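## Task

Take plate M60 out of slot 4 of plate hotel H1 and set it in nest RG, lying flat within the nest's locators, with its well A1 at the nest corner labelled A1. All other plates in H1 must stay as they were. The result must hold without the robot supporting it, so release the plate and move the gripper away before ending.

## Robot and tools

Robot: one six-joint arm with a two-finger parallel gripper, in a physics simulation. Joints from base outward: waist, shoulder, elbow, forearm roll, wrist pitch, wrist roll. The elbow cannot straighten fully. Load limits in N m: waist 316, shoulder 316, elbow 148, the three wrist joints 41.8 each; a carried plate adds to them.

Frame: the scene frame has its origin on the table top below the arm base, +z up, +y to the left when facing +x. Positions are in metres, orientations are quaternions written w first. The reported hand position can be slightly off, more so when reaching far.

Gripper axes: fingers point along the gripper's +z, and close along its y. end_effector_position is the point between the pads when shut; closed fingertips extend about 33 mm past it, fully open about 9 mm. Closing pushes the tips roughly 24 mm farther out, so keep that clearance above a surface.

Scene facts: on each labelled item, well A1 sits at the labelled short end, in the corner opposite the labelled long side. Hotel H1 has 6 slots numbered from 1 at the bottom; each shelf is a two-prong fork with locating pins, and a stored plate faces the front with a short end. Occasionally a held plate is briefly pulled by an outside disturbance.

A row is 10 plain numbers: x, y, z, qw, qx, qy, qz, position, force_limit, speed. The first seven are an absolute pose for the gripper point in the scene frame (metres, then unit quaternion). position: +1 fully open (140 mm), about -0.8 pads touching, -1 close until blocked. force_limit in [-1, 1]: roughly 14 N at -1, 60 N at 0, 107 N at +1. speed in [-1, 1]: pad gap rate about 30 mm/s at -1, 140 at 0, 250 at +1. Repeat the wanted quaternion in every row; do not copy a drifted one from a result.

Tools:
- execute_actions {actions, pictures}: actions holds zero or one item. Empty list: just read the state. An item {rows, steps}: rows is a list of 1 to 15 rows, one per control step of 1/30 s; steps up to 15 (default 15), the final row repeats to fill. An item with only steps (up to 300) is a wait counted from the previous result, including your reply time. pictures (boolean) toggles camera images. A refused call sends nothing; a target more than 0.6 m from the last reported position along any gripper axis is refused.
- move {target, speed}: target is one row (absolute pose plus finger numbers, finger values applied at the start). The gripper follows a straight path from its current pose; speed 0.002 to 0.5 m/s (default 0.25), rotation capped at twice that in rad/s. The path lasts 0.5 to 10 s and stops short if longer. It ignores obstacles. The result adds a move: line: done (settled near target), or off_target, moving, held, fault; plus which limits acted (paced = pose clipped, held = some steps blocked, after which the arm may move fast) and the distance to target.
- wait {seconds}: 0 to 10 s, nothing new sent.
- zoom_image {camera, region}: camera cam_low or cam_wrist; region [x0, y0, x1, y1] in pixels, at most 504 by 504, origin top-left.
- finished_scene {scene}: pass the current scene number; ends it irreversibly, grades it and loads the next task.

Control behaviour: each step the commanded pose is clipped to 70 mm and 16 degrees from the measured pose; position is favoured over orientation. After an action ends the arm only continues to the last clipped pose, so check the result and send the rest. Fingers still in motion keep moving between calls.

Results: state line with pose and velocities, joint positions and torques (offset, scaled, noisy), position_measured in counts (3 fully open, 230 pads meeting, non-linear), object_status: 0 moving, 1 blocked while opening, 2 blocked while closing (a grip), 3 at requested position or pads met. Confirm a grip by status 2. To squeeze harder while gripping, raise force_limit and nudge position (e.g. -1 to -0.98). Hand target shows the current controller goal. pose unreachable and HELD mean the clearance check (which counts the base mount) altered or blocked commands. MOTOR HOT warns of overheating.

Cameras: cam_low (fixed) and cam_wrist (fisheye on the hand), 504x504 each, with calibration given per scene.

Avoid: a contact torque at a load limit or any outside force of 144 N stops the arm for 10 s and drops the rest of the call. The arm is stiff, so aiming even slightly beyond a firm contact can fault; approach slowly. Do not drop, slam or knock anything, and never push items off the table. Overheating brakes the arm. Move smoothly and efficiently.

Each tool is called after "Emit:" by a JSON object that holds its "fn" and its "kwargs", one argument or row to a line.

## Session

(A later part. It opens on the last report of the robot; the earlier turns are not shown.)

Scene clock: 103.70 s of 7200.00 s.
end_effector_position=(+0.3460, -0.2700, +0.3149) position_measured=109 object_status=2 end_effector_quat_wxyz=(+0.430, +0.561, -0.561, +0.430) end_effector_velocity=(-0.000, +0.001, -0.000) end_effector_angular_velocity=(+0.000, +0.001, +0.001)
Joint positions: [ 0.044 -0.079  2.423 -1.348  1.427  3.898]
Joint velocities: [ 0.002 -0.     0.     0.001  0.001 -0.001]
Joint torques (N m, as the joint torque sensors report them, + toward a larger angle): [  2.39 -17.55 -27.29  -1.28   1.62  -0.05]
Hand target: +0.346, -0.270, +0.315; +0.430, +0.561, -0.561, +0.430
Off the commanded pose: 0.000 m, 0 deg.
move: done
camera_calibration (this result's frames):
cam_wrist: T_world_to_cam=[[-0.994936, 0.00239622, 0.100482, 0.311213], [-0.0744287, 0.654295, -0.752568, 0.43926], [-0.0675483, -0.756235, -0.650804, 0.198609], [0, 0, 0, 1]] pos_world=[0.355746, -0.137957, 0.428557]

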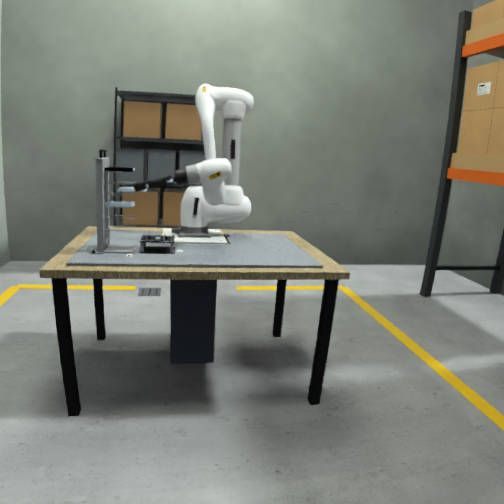

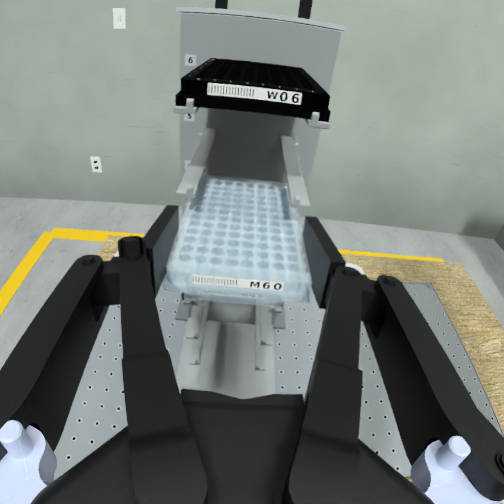

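Emit:
{"fn": "move", "kwargs": {
  "target": [0.346,-0.16,0.316,0.4305,0.561,-0.561,0.4305,-1,0.3,-1],
  "speed": 0.1
}}

Emit:
{"fn": "move", "kwargs": {
  "target": [0.42,0.04,0.15,0.4305,0.561,-0.561,0.4305,-1,0.3,-1],
  "speed": 0.2
}}

Emit:
{"fn": "move", "kwargs": {
  "target": [0.42,0.04,0.05,0.4305,0.561,-0.561,0.4305,-1,0.3,-1],
  "speed": 0.1
}}

Emit:
{"fn": "zoom_image", "kwargs": {
  "camera": "cam_low",
  "region": [135, 200, 305, 280]
}}

Scene clock: 113.77 s of 7200.00 s.
end_effector_position=(+0.3459, -0.1600, +0.3159) position_measured=109 object_status=2 end_effector_quat_wxyz=(+0.430, +0.561, -0.561, +0.430) end_effector_velocity=(-0.001, +0.000, -0.000) end_effector_angular_velocity=(-0.001, +0.001, -0.003)
Joint positions: [ 0.339 -0.025  2.372 -1.144  1.626  3.967]
Joint velocities: [0.    0.001 0.    0.002 0.002 0.001]
Joint torques (N m, as the joint torque sensors report them, + toward a larger angle): [  2.09 -22.47 -26.39  -0.42   1.44  -0.07]
Hand target: +0.346, -0.160, +0.316; +0.430, +0.561, -0.561, +0.430
Off the commanded pose: 0.000 m, 0 deg.
After step 90, 5.60 s passed at rest.
move: done
camera_calibration (this result's frames):
cam_wrist: T_world_to_cam=[[-0.994902, 0.00245452, 0.100813, 0.310668], [-0.0746239, 0.654488, -0.752381, 0.368014], [-0.0678277, -0.756069, -0.650968, 0.282598], [0, 0, 0, 1]] pos_world=[0.355715, -0.0279596, 0.42953]

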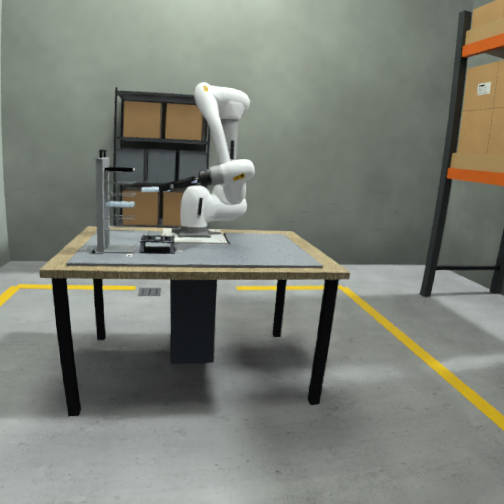

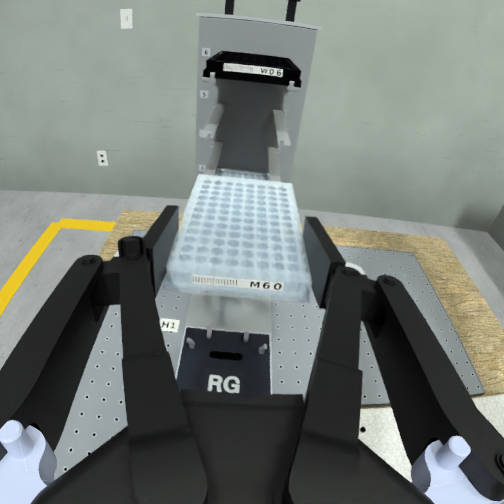

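Scene clock: 115.53 s of 7200.00 s.
end_effector_position=(+0.4198, +0.0402, +0.1500) position_measured=109 object_status=2 end_effector_quat_wxyz=(+0.431, +0.561, -0.561, +0.430) end_effector_velocity=(+0.000, -0.000, -0.000) end_effector_angular_velocity=(-0.001, -0.000, -0.003)
Joint positions: [ 0.641  0.477  2.161 -0.88   1.628  4.309]
Joint velocities: [-0.002  0.001 -0.001  0.     0.001  0.001]
Joint torques (N m, as the joint torque sensors report them, + toward a larger angle): [  2.46 -62.43 -16.22   0.37   2.12  -0.15]
Hand target: +0.420, +0.040, +0.150; +0.431, +0.561, -0.561, +0.430
Off the commanded pose: 0.000 m, 0 deg.
move: done
camera_calibration (this result's frames):
cam_wrist: T_world_to_cam=[[-0.99491, 0.00297969, 0.100723, 0.400458], [-0.0742286, 0.65432, -0.752566, 0.117622], [-0.0681472, -0.756212, -0.650768, 0.33107], [0, 0, 0, 1]] pos_world=[0.429713, 0.172204, 0.263633]

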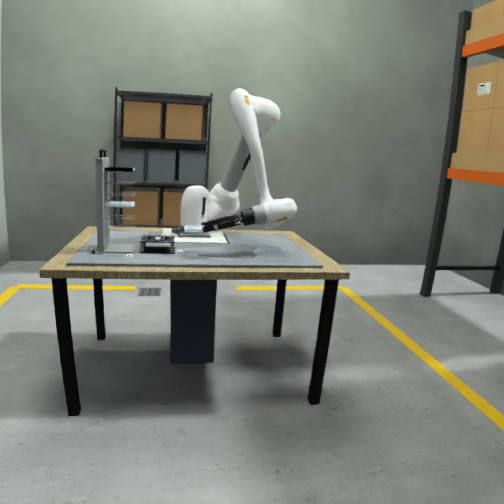

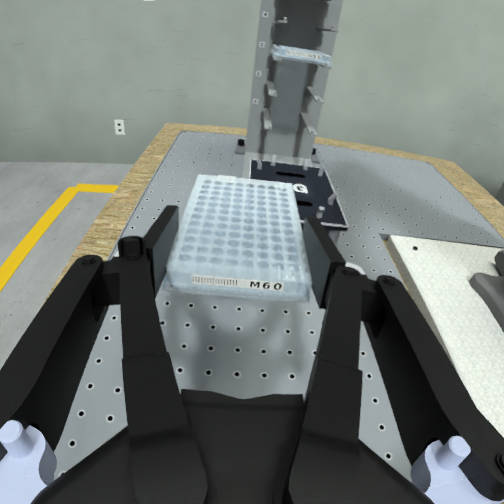

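Scene clock: 116.90 s of 7200.00 s.
end_effector_position=(+0.4200, +0.0401, +0.0500) position_measured=109 object_status=2 end_effector_quat_wxyz=(+0.431, +0.561, -0.561, +0.431) end_effector_velocity=(-0.000, -0.000, -0.001) end_effector_angular_velocity=(+0.000, +0.002, +0.000)
Joint positions: [ 0.641  0.655  2.166 -0.88   1.512  4.45 ]
Joint velocities: [-0.     0.002  0.    -0.    -0.002  0.   ]
Joint torques (N m, as the joint torque sensors report them, + toward a larger angle): [  1.93 -68.77  -7.78   0.06   2.12  -0.24]
Hand target: +0.420, +0.040, +0.050; +0.431, +0.561, -0.561, +0.431
Off the commanded pose: 0.000 m, 0 deg.
move: done
camera_calibration (this result's frames):
cam_wrist: T_world_to_cam=[[-0.994963, 0.00270896, 0.100209, 0.410771], [-0.0740392, 0.654063, -0.752808, 0.0424021], [-0.0675822, -0.756436, -0.650567, 0.265703], [0, 0, 0, 1]] pos_world=[0.429798, 0.172141, 0.163615]

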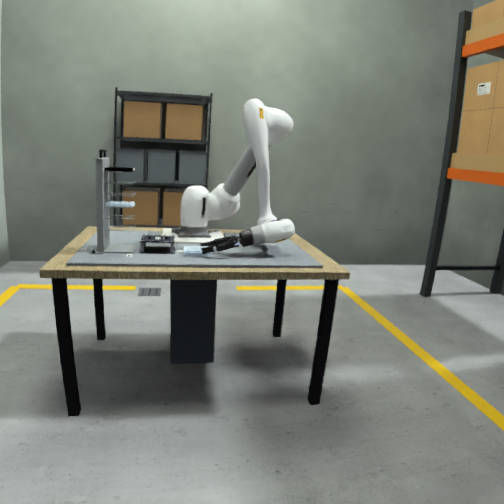

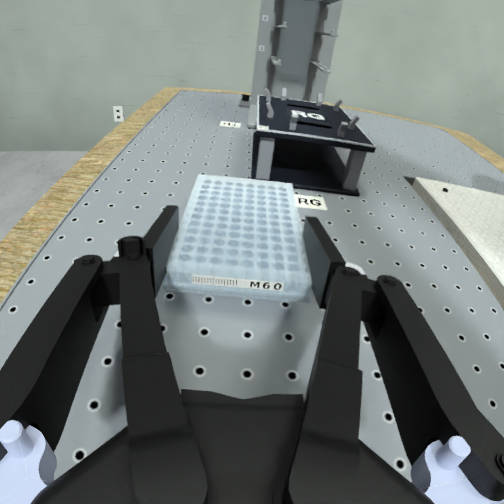

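Region (135, 200, 305, 280) of cam_low's 504x504 image, scaled by 2.965, with more detail than that image has; it fills the top 237 rows of this view, and the rest is white.

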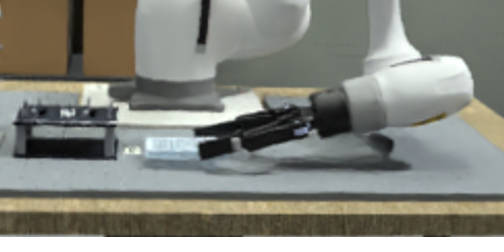

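Emit:
{"fn": "move", "kwargs": {
  "target": [0.42,0.04,0.036,0.4305,0.561,-0.561,0.4305,-1,0.3,-1],
  "speed": 0.015
}}

Emit:
{"fn": "move", "kwargs": {
  "target": [0.42,0.04,0.031,0.4305,0.561,-0.561,0.4305,-1,0.3,-1],
  "speed": 0.01
}}

Emit:
{"fn": "zoom_image", "kwargs": {
  "camera": "cam_low",
  "region": [175, 225, 275, 270]
}}

Scene clock: 121.43 s of 7200.00 s.
end_effector_position=(+0.4200, +0.0400, +0.0360) position_measured=109 object_status=2 end_effector_quat_wxyz=(+0.430, +0.561, -0.561, +0.430) end_effector_velocity=(-0.000, -0.000, -0.000) end_effector_angular_velocity=(+0.000, +0.000, -0.000)
Joint positions: [ 0.641  0.681  2.164 -0.882  1.496  4.469]
Joint velocities: [-0.001  0.     0.     0.    -0.001 -0.   ]
Joint torques (N m, as the joint torque sensors report them, + toward a larger angle): [  1.08 -75.73  -6.77   0.     2.15  -0.26]
Hand target: +0.420, +0.040, +0.036; +0.430, +0.561, -0.561, +0.430
Off the commanded pose: 0.000 m, 0 deg.
After step 90, 0.37 s passed at rest.
move: done
camera_calibration (this result's frames):
cam_wrist: T_world_to_cam=[[-0.99495, 0.00248001, 0.100336, 0.41216], [-0.0742768, 0.65415, -0.752709, 0.0319849], [-0.0675018, -0.756361, -0.650663, 0.256528], [0, 0, 0, 1]] pos_world=[0.42977, 0.172082, 0.149634]

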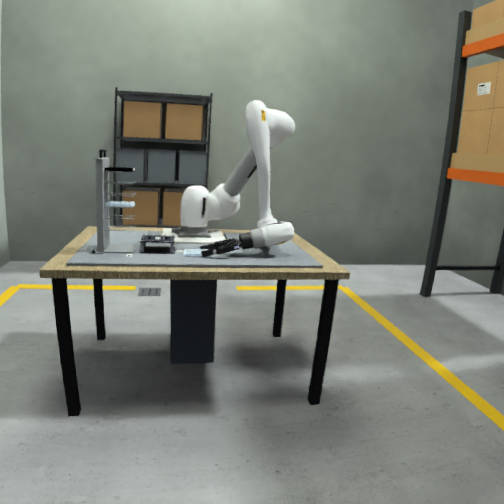

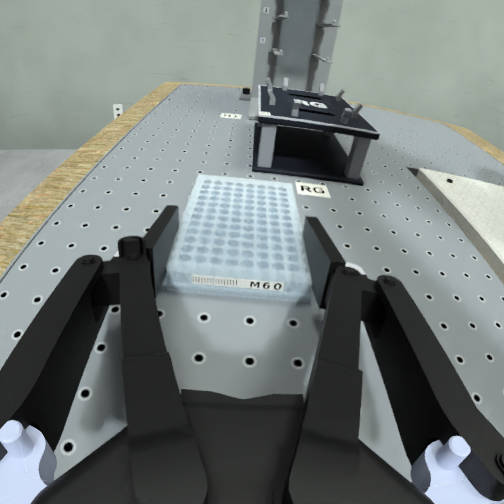

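Scene clock: 122.17 s of 7200.00 s.
end_effector_position=(+0.4200, +0.0400, +0.0312) position_measured=109 object_status=2 end_effector_quat_wxyz=(+0.431, +0.561, -0.561, +0.431) end_effector_velocity=(+0.000, -0.000, -0.001) end_effector_angular_velocity=(+0.002, +0.001, -0.001)
Joint positions: [ 0.641  0.69   2.163 -0.882  1.491  4.475]
Joint velocities: [-0.001  0.001 -0.     0.    -0.002 -0.   ]
Joint torques (N m, as the joint torque sensors report them, + toward a larger angle): [ -8.88 -42.43  -2.5    4.44 -23.14  -0.21]
Hand target: +0.420, +0.040, +0.031; +0.430, +0.561, -0.561, +0.430
Off the commanded pose: 0.000 m, 0 deg.
move: done
camera_calibration (this result's frames):
cam_wrist: T_world_to_cam=[[-0.994962, 0.00244494, 0.100225, 0.412672], [-0.0742412, 0.653858, -0.752966, 0.0283599], [-0.0673736, -0.756614, -0.650382, 0.253348], [0, 0, 0, 1]] pos_world=[0.429768, 0.172134, 0.144767]

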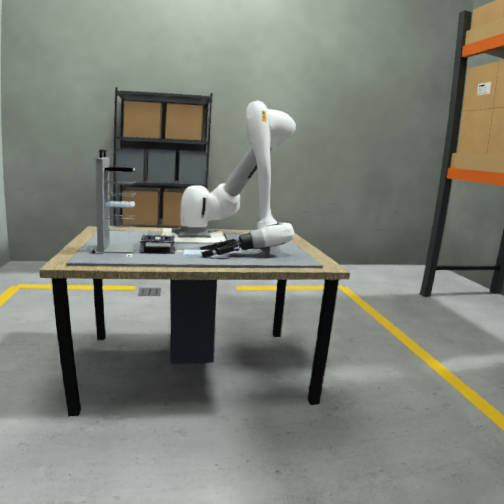

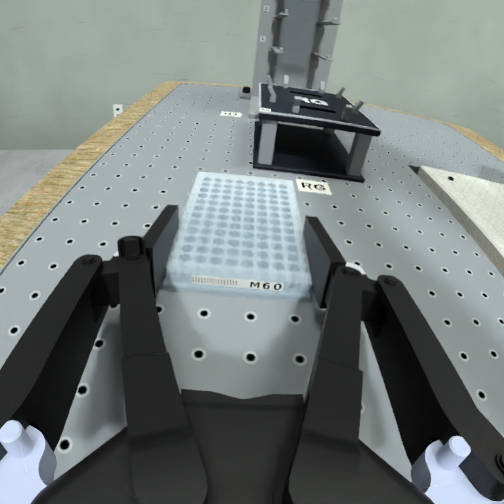

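Region (175, 225, 275, 270) of cam_low's 504x504 image, scaled by 5.040, with more detail than that image has; it fills the top 227 rows of this view, and the rest is white.

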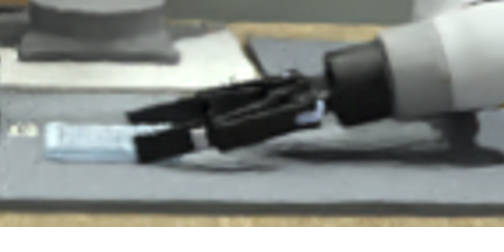

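Emit:
{"fn": "move", "kwargs": {
  "target": [0.42,0.04,0.0345,0.4305,0.561,-0.561,0.4305,0.4,0.3,0],
  "speed": 0.01
}}

Emit:
{"fn": "move", "kwargs": {
  "target": [0.42,0.003,0.06,0.183,0.683,-0.683,0.183,0.4,0.3,0],
  "speed": 0.2
}}

Emit:
{"fn": "move", "kwargs": {
  "target": [0.42,0.003,0.049,0.183,0.683,-0.683,0.183,0.4,0.3,0],
  "speed": 0.03
}}

Emit:
{"fn": "zoom_image", "kwargs": {
  "camera": "cam_low",
  "region": [165, 215, 255, 270]
}}

Scene clock: 131.20 s of 7200.00 s.
end_effector_position=(+0.4201, +0.0400, +0.0345) position_measured=78 object_status=3 end_effector_quat_wxyz=(+0.430, +0.561, -0.561, +0.431) end_effector_velocity=(-0.000, -0.000, +0.001) end_effector_angular_velocity=(-0.001, +0.001, -0.001)
Joint positions: [ 0.641  0.684  2.164 -0.882  1.495  4.471]
Joint velocities: [-0.001 -0.     0.     0.     0.001 -0.001]
Joint torques (N m, as the joint torque sensors report them, + toward a larger angle): [  1.95 -72.8   -6.61  -0.03   2.02  -0.15]
Hand target: +0.420, +0.040, +0.035; +0.430, +0.561, -0.561, +0.430
Off the commanded pose: 0.000 m, 0 deg.
After step 90, 5.33 s passed at rest.
move: done
camera_calibration (this result's frames):
cam_wrist: T_world_to_cam=[[-0.994955, 0.00228802, 0.100292, 0.4124], [-0.0743685, 0.654151, -0.752699, 0.0308545], [-0.0673286, -0.756361, -0.650681, 0.255454], [0, 0, 0, 1]] pos_world=[0.429814, 0.172089, 0.148083]

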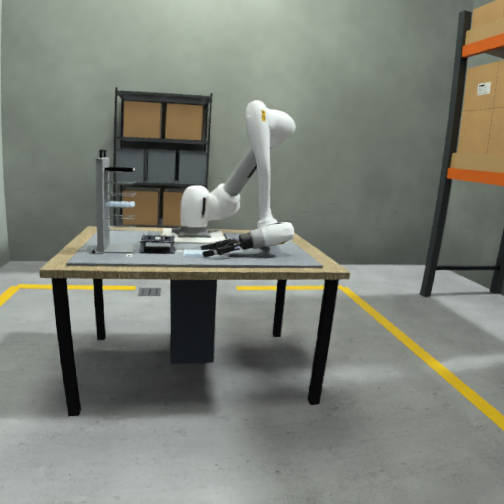

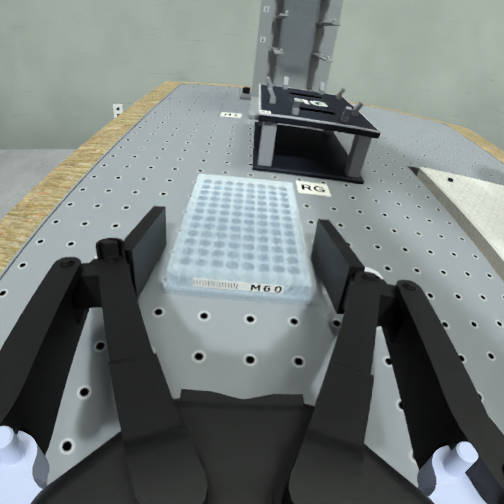

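Scene clock: 133.57 s of 7200.00 s.
end_effector_position=(+0.4206, +0.0032, +0.0604) position_measured=78 object_status=3 end_effector_quat_wxyz=(+0.183, +0.683, -0.683, +0.183) end_effector_velocity=(+0.001, -0.001, +0.001) end_effector_angular_velocity=(+0.003, +0.001, -0.000)
Joint positions: [ 0.301  0.172  2.296 -0.623  0.956  3.886]
Joint velocities: [-0.004 -0.001 -0.001  0.003 -0.001 -0.006]
Joint torques (N m, as the joint torque sensors report them, + toward a larger angle): [  1.25 -41.91 -23.44   1.47   0.61  -0.22]
Hand target: +0.421, +0.003, +0.060; +0.183, +0.683, -0.683, +0.183
Off the commanded pose: 0.001 m, 0 deg.
move: done
camera_calibration (this result's frames):
cam_wrist: T_world_to_cam=[[-0.99499, -0.0686736, 0.0726502, 0.412266], [-0.0737681, 0.99482, -0.0699321, 0.0318826], [-0.0674714, -0.074941, -0.994903, 0.263206], [0, 0, 0, 1]] pos_world=[0.430312, 0.0163193, 0.234143]

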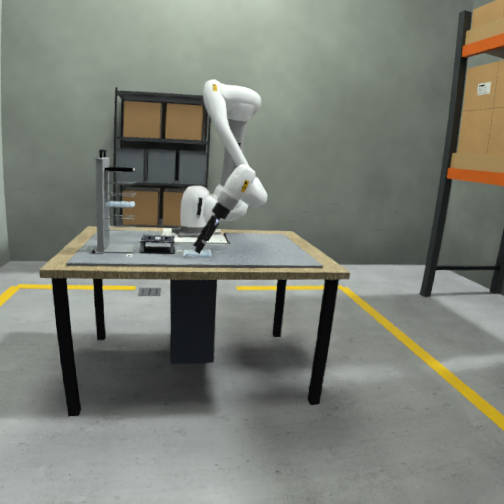

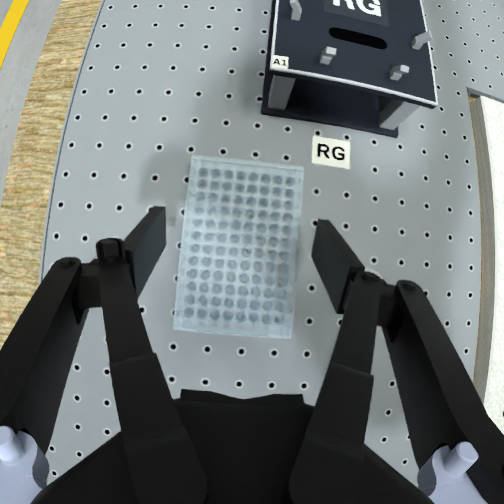

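Scene clock: 134.30 s of 7200.00 s.
end_effector_position=(+0.4200, +0.0030, +0.0490) position_measured=78 object_status=3 end_effector_quat_wxyz=(+0.183, +0.683, -0.683, +0.183) end_effector_velocity=(-0.000, -0.000, -0.001) end_effector_angular_velocity=(+0.000, -0.001, -0.003)
Joint positions: [ 0.3    0.191  2.305 -0.635  0.933  3.905]
Joint velocities: [-0.001  0.001  0.001 -0.001 -0.002  0.003]
Joint torques (N m, as the joint torque sensors report them, + toward a larger angle): [  1.55 -42.02 -22.82   1.39   0.69   0.05]
Hand target: +0.420, +0.003, +0.049; +0.183, +0.683, -0.683, +0.183
Off the commanded pose: 0.000 m, 0 deg.
move: done
camera_calibration (this result's frames):
cam_wrist: T_world_to_cam=[[-0.994951, -0.0692025, 0.0726812, 0.412531], [-0.0742761, 0.994806, -0.0695924, 0.0314539], [-0.0674877, -0.0746395, -0.994924, 0.251824], [0, 0, 0, 1]] pos_world=[0.42978, 0.0160536, 0.222751]

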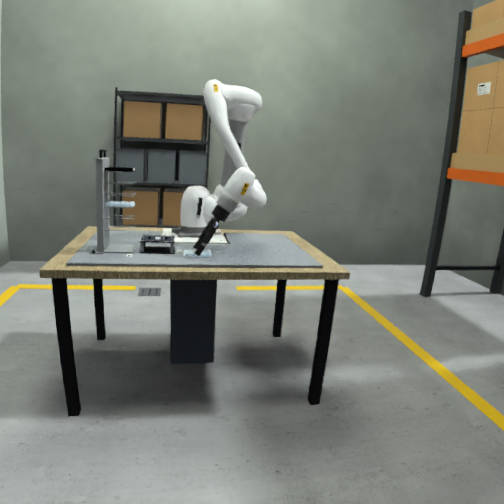

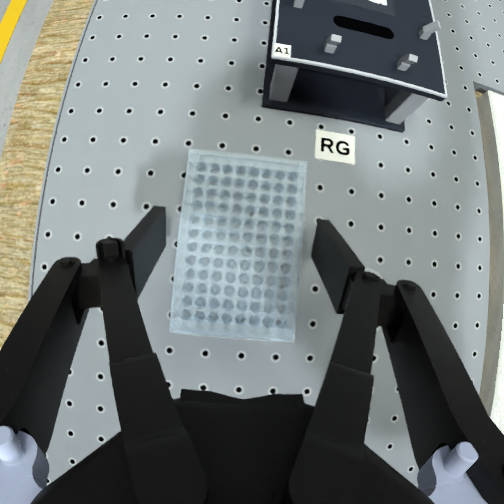

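Region (165, 215, 255, 270) of cam_low's 504x504 image, scaled by 5.600, with more detail than that image has.

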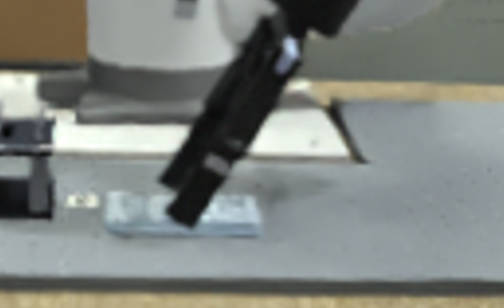

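Emit:
{"fn": "move", "kwargs": {
  "target": [0.42,0.005,0.046,0.0923,0.701,-0.701,0.0923,0.4,0.3,0],
  "speed": 0.1
}}

Emit:
{"fn": "move", "kwargs": {
  "target": [0.42,0.005,0.046,0.0923,0.701,-0.701,0.0923,-1,0.3,-1],
  "speed": 0.1
}}

Emit:
{"fn": "zoom_image", "kwargs": {
  "camera": "cam_low",
  "region": [165, 215, 255, 270]
}}

Scene clock: 141.43 s of 7200.00 s.
end_effector_position=(+0.4203, +0.0049, +0.0462) position_measured=78 object_status=3 end_effector_quat_wxyz=(+0.093, +0.701, -0.701, +0.093) end_effector_velocity=(+0.000, +0.000, +0.000) end_effector_angular_velocity=(+0.005, +0.001, +0.002)
Joint positions: [ 0.128  0.108  2.323 -0.372  0.791  3.549]
Joint velocities: [-0.003 -0.    -0.001  0.007 -0.001 -0.011]
Joint torques (N m, as the joint torque sensors report them, + toward a larger angle): [  1.71 -35.29 -26.1    2.08   0.05   0.27]
Hand target: +0.420, +0.005, +0.046; +0.092, +0.701, -0.701, +0.092
Off the commanded pose: 0.000 m, 0 deg.
After step 90, 2.53 s passed at rest.
move: done
camera_calibration (this result's frames):
cam_wrist: T_world_to_cam=[[-0.994976, -0.0854122, 0.0522276, 0.414136], [-0.074105, 0.979093, 0.189436, 0.0174296], [-0.0673158, 0.184614, -0.980503, 0.247161], [0, 0, 0, 1]] pos_world=[0.429985, -0.0273223, 0.217411]

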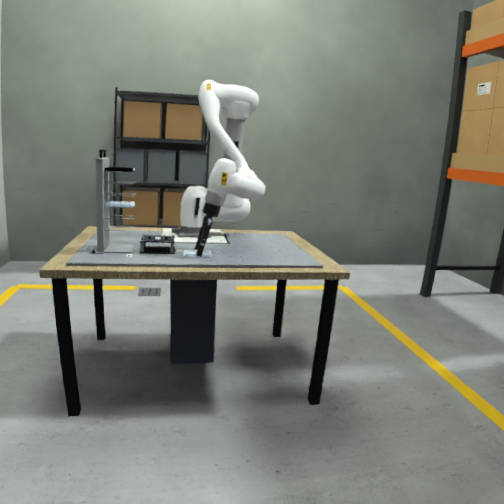

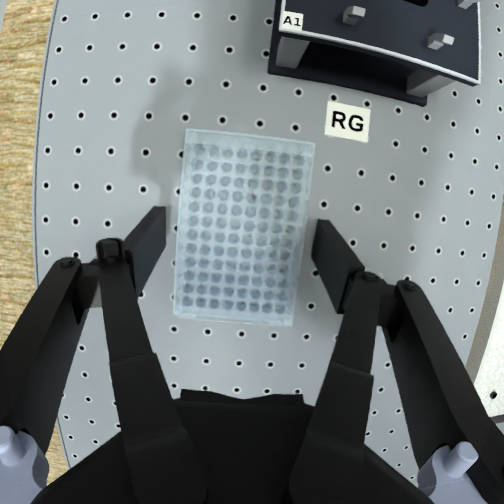

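Scene clock: 142.33 s of 7200.00 s.
end_effector_position=(+0.4200, +0.0050, +0.0461) position_measured=110 object_status=2 end_effector_quat_wxyz=(+0.092, +0.701, -0.701, +0.092) end_effector_velocity=(+0.000, -0.000, +0.000) end_effector_angular_velocity=(-0.000, -0.001, -0.002)
Joint positions: [ 0.128  0.107  2.323 -0.371  0.79   3.548]
Joint velocities: [-0.     0.    -0.001 -0.     0.     0.001]
Joint torques (N m, as the joint torque sensors report them, + toward a larger angle): [ -2.93 -15.21 -15.     0.86  -4.32  -0.36]
Hand target: +0.420, +0.005, +0.046; +0.092, +0.701, -0.701, +0.092
Off the commanded pose: 0.000 m, 0 deg.
move: done
camera_calibration (this result's frames):
cam_wrist: T_world_to_cam=[[-0.994958, -0.0856542, 0.0521634, 0.413929], [-0.0743006, 0.978924, 0.190228, 0.0173578], [-0.0673578, 0.185393, -0.980353, 0.247008], [0, 0, 0, 1]] pos_world=[0.42977, -0.0273308, 0.217261]

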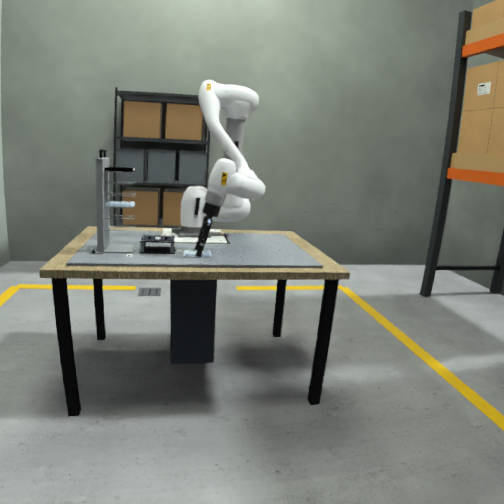

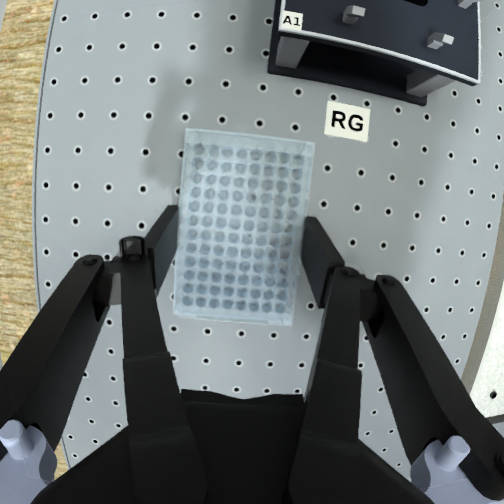

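Region (165, 215, 255, 270) of cam_low's 504x504 image, scaled by 5.600, with more detail than that image has.

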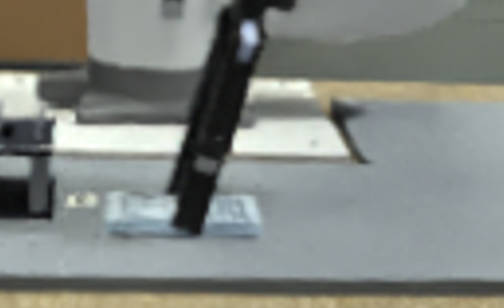

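Emit:
{"fn": "move", "kwargs": {
  "target": [0.41,0.0,0.15,0.0923,0.701,-0.701,0.0923,-1,0.3,-1],
  "speed": 0.15
}}

Emit:
{"fn": "move", "kwargs": {
  "target": [0.351,-0.187,0.142,0.0923,0.701,-0.701,0.0923,-1,0.3,-1],
  "speed": 0.15
}}

Emit:
{"fn": "zoom_image", "kwargs": {
  "camera": "cam_low",
  "region": [120, 205, 200, 260]
}}

Emit:
{"fn": "zoom_image", "kwargs": {
  "camera": "cam_wrist",
  "region": [120, 90, 380, 350]
}}

Scene clock: 147.57 s of 7200.00 s.
end_effector_position=(+0.4099, +0.0000, +0.1500) position_measured=111 object_status=2 end_effector_quat_wxyz=(+0.092, +0.701, -0.701, +0.092) end_effector_velocity=(-0.001, -0.001, +0.000) end_effector_angular_velocity=(-0.000, +0.002, -0.001)
Joint positions: [ 0.12  -0.058  2.243 -0.307  1.02   3.436]
Joint velocities: [-0.002 -0.001 -0.     0.     0.003 -0.001]
Joint torques (N m, as the joint torque sensors report them, + toward a larger angle): [  1.8  -24.46 -32.81   2.89   0.18  -0.08]
Hand target: +0.410, +0.000, +0.150; +0.092, +0.701, -0.701, +0.092
Off the commanded pose: 0.000 m, 0 deg.
After step 90, 1.13 s passed at rest.
move: done
camera_calibration (this result's frames):
cam_wrist: T_world_to_cam=[[-0.99492, -0.0860073, 0.0523166, 0.397926], [-0.0746105, 0.978875, 0.190359, 0.00183366], [-0.0675837, 0.185489, -0.98032, 0.349199], [0, 0, 0, 1]] pos_world=[0.419641, -0.0323429, 0.321159]

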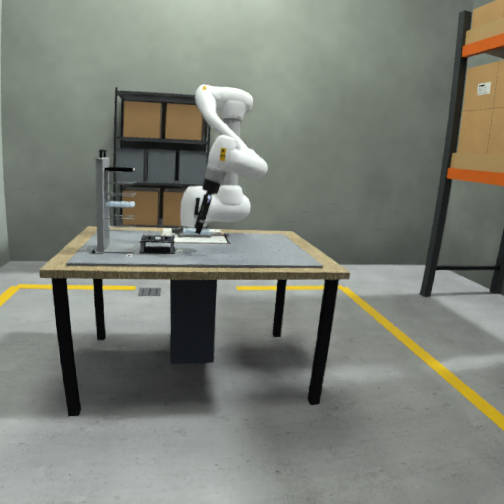

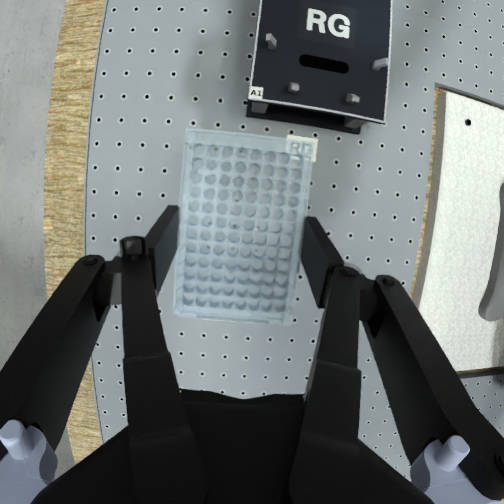

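Scene clock: 149.30 s of 7200.00 s.
end_effector_position=(+0.3512, -0.1874, +0.1420) position_measured=111 object_status=2 end_effector_quat_wxyz=(+0.093, +0.701, -0.701, +0.093) end_effector_velocity=(-0.000, -0.000, -0.001) end_effector_angular_velocity=(+0.001, +0.001, -0.000)
Joint positions: [-0.375 -0.144  2.333 -0.324  0.889  2.97 ]
Joint velocities: [-0.002  0.001  0.001  0.001 -0.001 -0.002]
Joint torques (N m, as the joint torque sensors report them, + toward a larger angle): [  1.1  -19.11 -34.07   2.93  -0.74   0.08]
Hand target: +0.351, -0.187, +0.142; +0.093, +0.701, -0.701, +0.093
Off the commanded pose: 0.000 m, 0 deg.
move: done
camera_calibration (this result's frames):
cam_wrist: T_world_to_cam=[[-0.994975, -0.0856195, 0.0519053, 0.323985], [-0.0744045, 0.979171, 0.188911, 0.182589], [-0.0669987, 0.1841, -0.980621, 0.371753], [0, 0, 0, 1]] pos_world=[0.36085, -0.219486, 0.313239]

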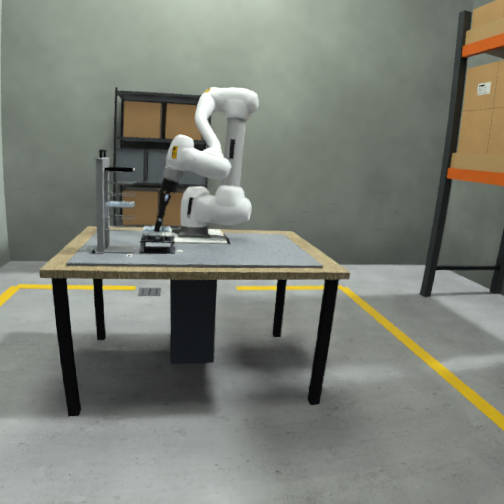

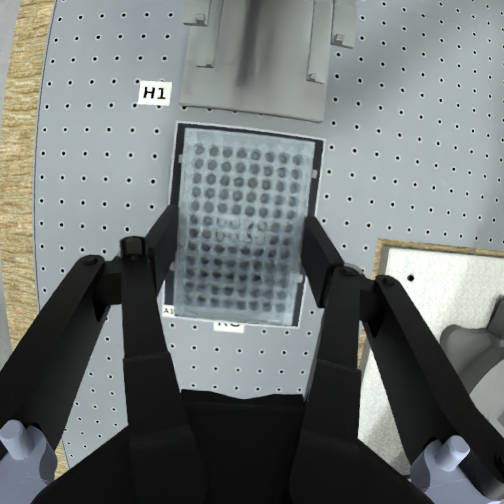

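Region (120, 205, 200, 260) of cam_low's 504x504 image, scaled by 6.300, with more detail than that image has; it fills the top 346 rows of this view, and the rest is white.

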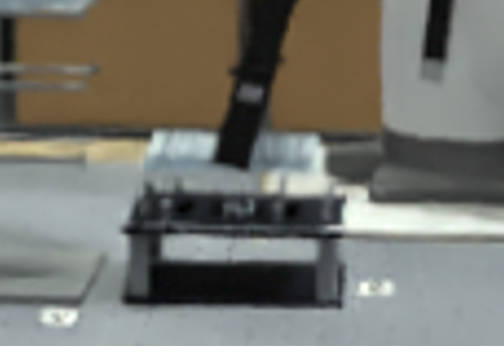

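Region (120, 90, 380, 350) of cam_wrist's 504x504 image, scaled by 1.938, with more detail than that image has.

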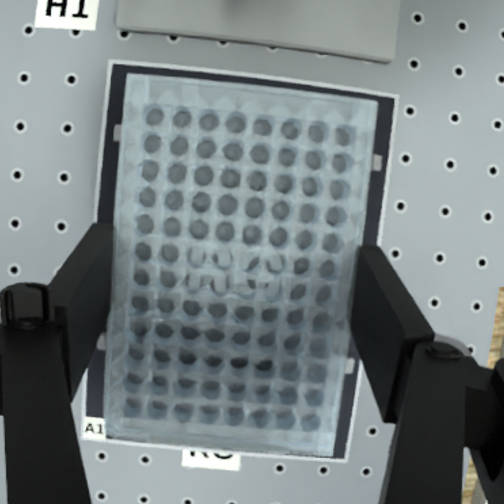

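Emit:
{"fn": "move", "kwargs": {
  "target": [0.3505,-0.187,0.128,0.0931,0.6949,-0.7071,0.0915,-1,0.3,-1],
  "speed": 0.03
}}

Emit:
{"fn": "zoom_image", "kwargs": {
  "camera": "cam_low",
  "region": [120, 205, 200, 260]
}}

Emit:
{"fn": "zoom_image", "kwargs": {
  "camera": "cam_wrist",
  "region": [120, 90, 380, 350]
}}

Scene clock: 154.47 s of 7200.00 s.
end_effector_position=(+0.3505, -0.1870, +0.1280) position_measured=111 object_status=2 end_effector_quat_wxyz=(+0.093, +0.695, -0.707, +0.092) end_effector_velocity=(+0.000, -0.000, -0.001) end_effector_angular_velocity=(-0.000, -0.000, -0.001)
Joint positions: [-0.374 -0.124  2.347 -0.333  0.861  3.001]
Joint velocities: [-0.001  0.001  0.    -0.001 -0.002  0.001]
Joint torques (N m, as the joint torque sensors report them, + toward a larger angle): [  2.04 -18.39 -32.32   2.58  -0.86   0.  ]
Hand target: +0.351, -0.187, +0.128; +0.093, +0.695, -0.707, +0.092
Off the commanded pose: 0.000 m, 0 deg.
After step 90, 1.43 s passed at rest.
move: done
camera_calibration (this result's frames):
cam_wrist: T_world_to_cam=[[-0.996289, -0.0683761, 0.0522821, 0.327731], [-0.0572831, 0.980076, 0.190185, 0.178846], [-0.0642445, 0.186484, -0.980355, 0.35739], [0, 0, 0, 1]] pos_world=[0.35972, -0.219521, 0.29922]

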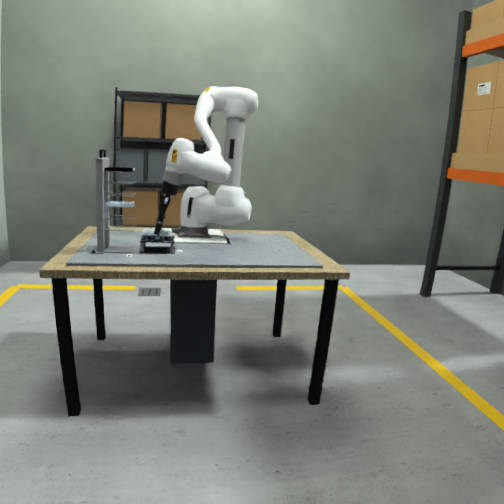

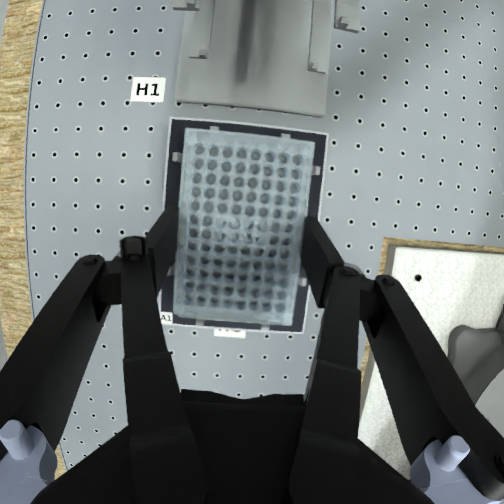

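Region (120, 205, 200, 260) of cam_low's 504x504 image, scaled by 6.300, with more detail than that image has; it fills the top 346 rows of this view, and the rest is white.

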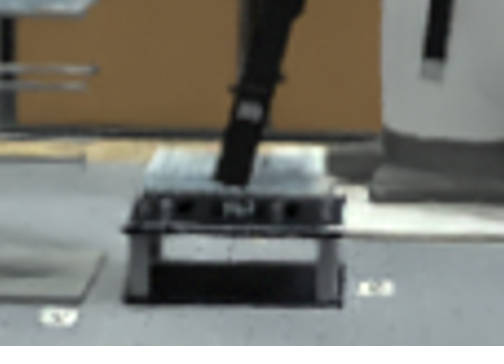

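Region (120, 90, 380, 350) of cam_wrist's 504x504 image, scaled by 1.938, with more detail than that image has.

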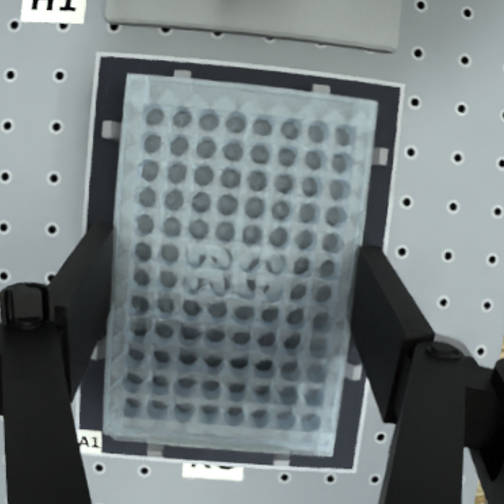

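Emit:
{"fn": "move", "kwargs": {
  "target": [0.3505,-0.186,0.115,0.0931,0.6949,-0.7071,0.0915,-1,0.3,-1],
  "speed": 0.015
}}

Emit:
{"fn": "zoom_image", "kwargs": {
  "camera": "cam_wrist",
  "region": [120, 90, 380, 350]
}}

Scene clock: 158.33 s of 7200.00 s.
end_effector_position=(+0.3505, -0.1860, +0.1150) position_measured=111 object_status=2 end_effector_quat_wxyz=(+0.093, +0.695, -0.707, +0.092) end_effector_velocity=(+0.000, +0.000, -0.001) end_effector_angular_velocity=(-0.000, +0.001, +0.003)
Joint positions: [-0.372 -0.106  2.362 -0.343  0.831  3.018]
Joint velocities: [ 0.001  0.001  0.    -0.001 -0.001 -0.002]
Joint torques (N m, as the joint torque sensors report them, + toward a larger angle): [  1.68 -17.71 -30.65   2.19  -0.76  -0.1 ]
Hand target: +0.351, -0.186, +0.115; +0.093, +0.695, -0.707, +0.092
Off the commanded pose: 0.000 m, 0 deg.
move: done
camera_calibration (this result's frames):
cam_wrist: T_world_to_cam=[[-0.996292, -0.0683253, 0.0522783, 0.328491], [-0.057233, 0.980076, 0.190197, 0.180318], [-0.064232, 0.1865, -0.980353, 0.344457], [0, 0, 0, 1]] pos_world=[0.359718, -0.218523, 0.286221]

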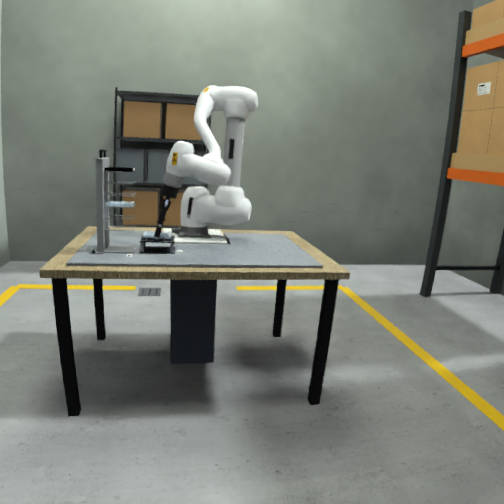

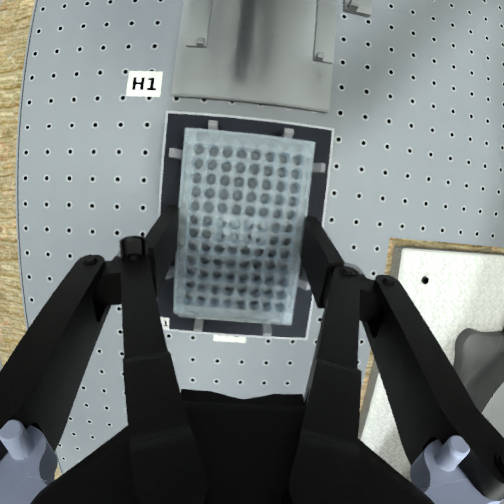

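Region (120, 90, 380, 350) of cam_wrist's 504x504 image, scaled by 1.938, with more detail than that image has.

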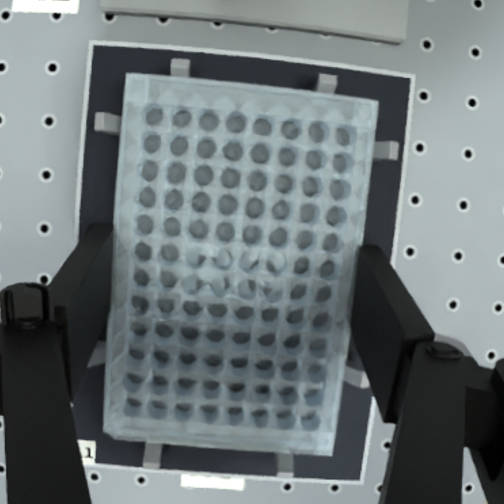

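Emit:
{"fn": "move", "kwargs": {
  "target": [0.3505,-0.185,0.110,0.0931,0.6949,-0.7071,0.0915,-1,0.3,-1],
  "speed": 0.01
}}

Emit:
{"fn": "zoom_image", "kwargs": {
  "camera": "cam_low",
  "region": [120, 205, 200, 260]
}}

Scene clock: 161.77 s of 7200.00 s.
end_effector_position=(+0.3505, -0.1850, +0.1101) position_measured=111 object_status=2 end_effector_quat_wxyz=(+0.093, +0.695, -0.707, +0.092) end_effector_velocity=(-0.000, -0.000, -0.000) end_effector_angular_velocity=(-0.000, +0.000, +0.001)
Joint positions: [-0.369 -0.099  2.368 -0.347  0.82   3.026]
Joint velocities: [-0.001  0.     0.001 -0.    -0.001 -0.001]
Joint torques (N m, as the joint torque sensors report them, + toward a larger angle): [ -0.23 -12.02 -28.14   2.91  -2.7    0.39]
Hand target: +0.351, -0.185, +0.110; +0.093, +0.695, -0.707, +0.092
Off the commanded pose: 0.000 m, 0 deg.
move: done
camera_calibration (this result's frames):
cam_wrist: T_world_to_cam=[[-0.996291, -0.0683509, 0.0522796, 0.328808], [-0.0572588, 0.980077, 0.190185, 0.180303], [-0.0642373, 0.186486, -0.980355, 0.339375], [0, 0, 0, 1]] pos_world=[0.359713, -0.217525, 0.281227]

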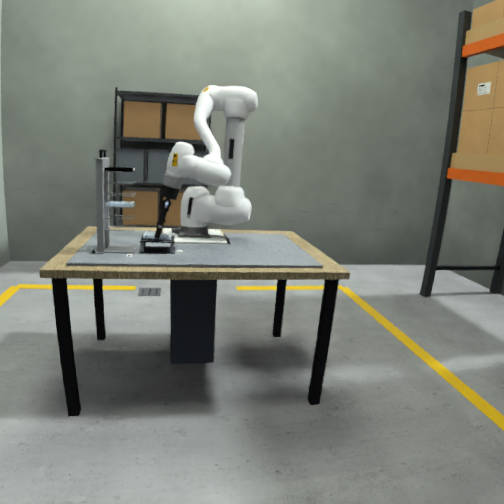

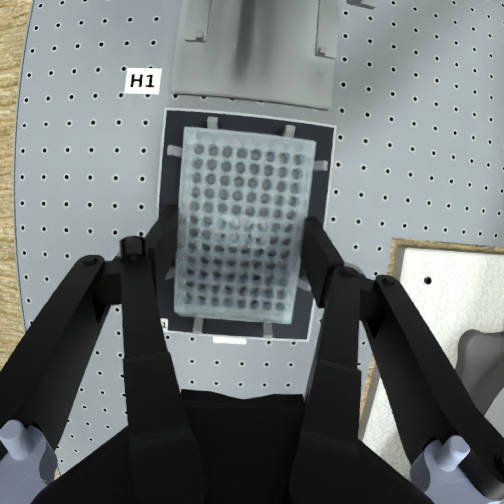

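Region (120, 205, 200, 260) of cam_low's 504x504 image, scaled by 6.300, with more detail than that image has; it fills the top 346 rows of this view, and the rest is white.

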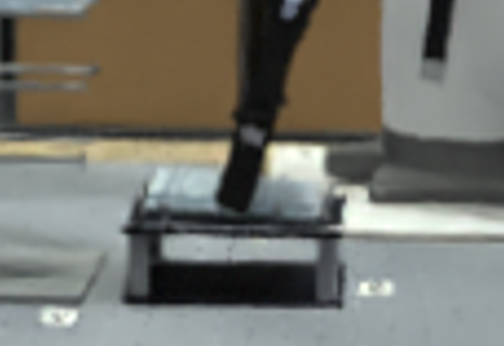

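Emit:
{"fn": "move", "kwargs": {
  "target": [0.3505,-0.183,0.110,0.0931,0.6949,-0.7071,0.0915,-1,0.3,-1],
  "speed": 0.005
}}

Emit:
{"fn": "move", "kwargs": {
  "target": [0.3505,-0.183,0.1075,0.0931,0.6949,-0.7071,0.0915,-1,0.3,-1],
  "speed": 0.005
}}

Emit:
{"fn": "zoom_image", "kwargs": {
  "camera": "cam_low",
  "region": [120, 205, 200, 260]
}}

Emit:
{"fn": "zoom_image", "kwargs": {
  "camera": "cam_wrist",
  "region": [120, 90, 380, 350]
}}

Scene clock: 166.23 s of 7200.00 s.
end_effector_position=(+0.3505, -0.1830, +0.1100) position_measured=111 object_status=2 end_effector_quat_wxyz=(+0.093, +0.695, -0.707, +0.091) end_effector_velocity=(-0.000, -0.000, -0.000) end_effector_angular_velocity=(+0.000, +0.000, -0.002)
Joint positions: [-0.364 -0.1    2.369 -0.347  0.821  3.031]
Joint velocities: [-0.001 -0.     0.     0.     0.001  0.002]
Joint torques (N m, as the joint torque sensors report them, + toward a larger angle): [  4.37 -20.36 -33.1    2.93  -1.46  -0.06]
Hand target: +0.350, -0.183, +0.110; +0.093, +0.695, -0.707, +0.091
Off the commanded pose: 0.000 m, 0 deg.
After step 90, 0.77 s passed at rest.
move: done
camera_calibration (this result's frames):
cam_wrist: T_world_to_cam=[[-0.996289, -0.0683592, 0.0522992, 0.328922], [-0.0572603, 0.980068, 0.19023, 0.178335], [-0.0642608, 0.186529, -0.980346, 0.338957], [0, 0, 0, 1]] pos_world=[0.359694, -0.215521, 0.281168]

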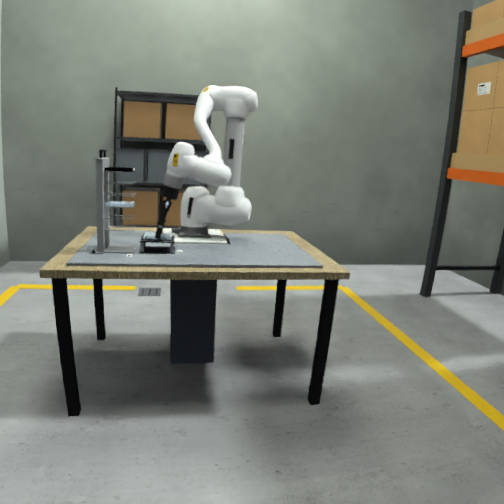

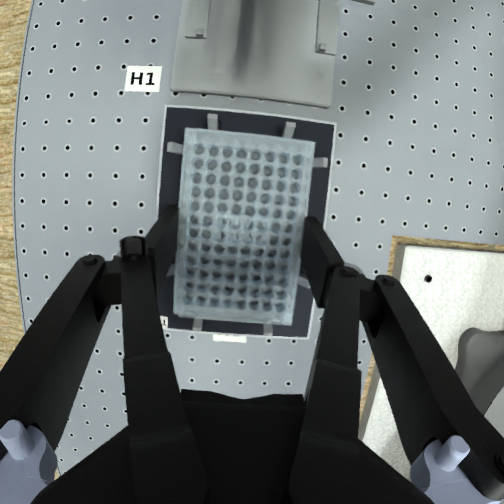

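Scene clock: 166.97 s of 7200.00 s.
end_effector_position=(+0.3505, -0.1830, +0.1075) position_measured=111 object_status=2 end_effector_quat_wxyz=(+0.093, +0.695, -0.707, +0.092) end_effector_velocity=(+0.001, -0.000, +0.000) end_effector_angular_velocity=(-0.000, -0.001, -0.001)
Joint positions: [-0.364 -0.097  2.371 -0.349  0.815  3.034]
Joint velocities: [ 0.     0.001 -0.001 -0.    -0.001  0.001]
Joint torques (N m, as the joint torque sensors report them, + toward a larger angle): [  3.35 -17.95 -32.35   3.19  -1.81   0.13]
Hand target: +0.351, -0.183, +0.107; +0.093, +0.695, -0.707, +0.092
Off the commanded pose: 0.000 m, 0 deg.
move: done
camera_calibration (this result's frames):
cam_wrist: T_world_to_cam=[[-0.996289, -0.0683651, 0.0522895, 0.329062], [-0.0572696, 0.980073, 0.190205, 0.178807], [-0.0642508, 0.186504, -0.980351, 0.336518], [0, 0, 0, 1]] pos_world=[0.359703, -0.215509, 0.27869]

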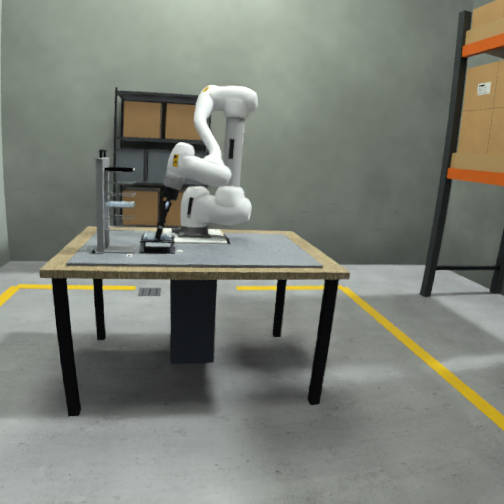

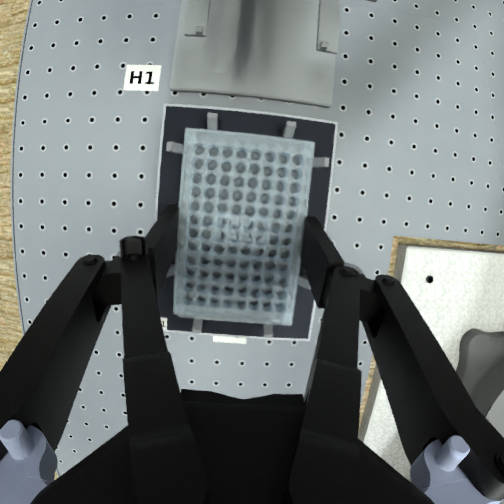

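Region (120, 205, 200, 260) of cam_low's 504x504 image, scaled by 6.300, with more detail than that image has; it fills the top 346 rows of this view, and the rest is white.

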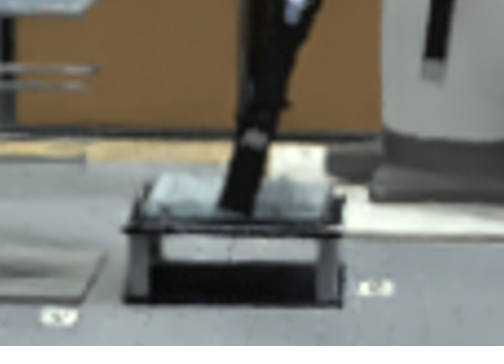

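Region (120, 90, 380, 350) of cam_wrist's 504x504 image, scaled by 1.938, with more detail than that image has.

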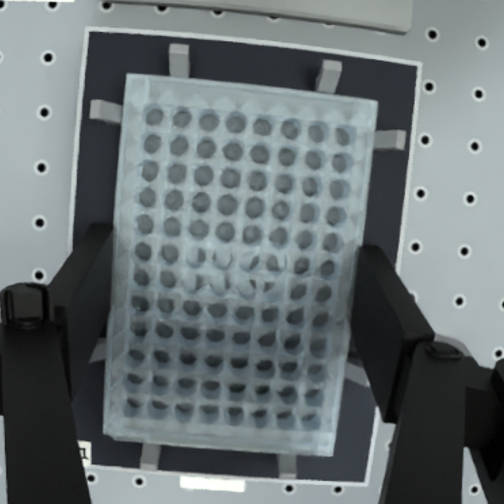

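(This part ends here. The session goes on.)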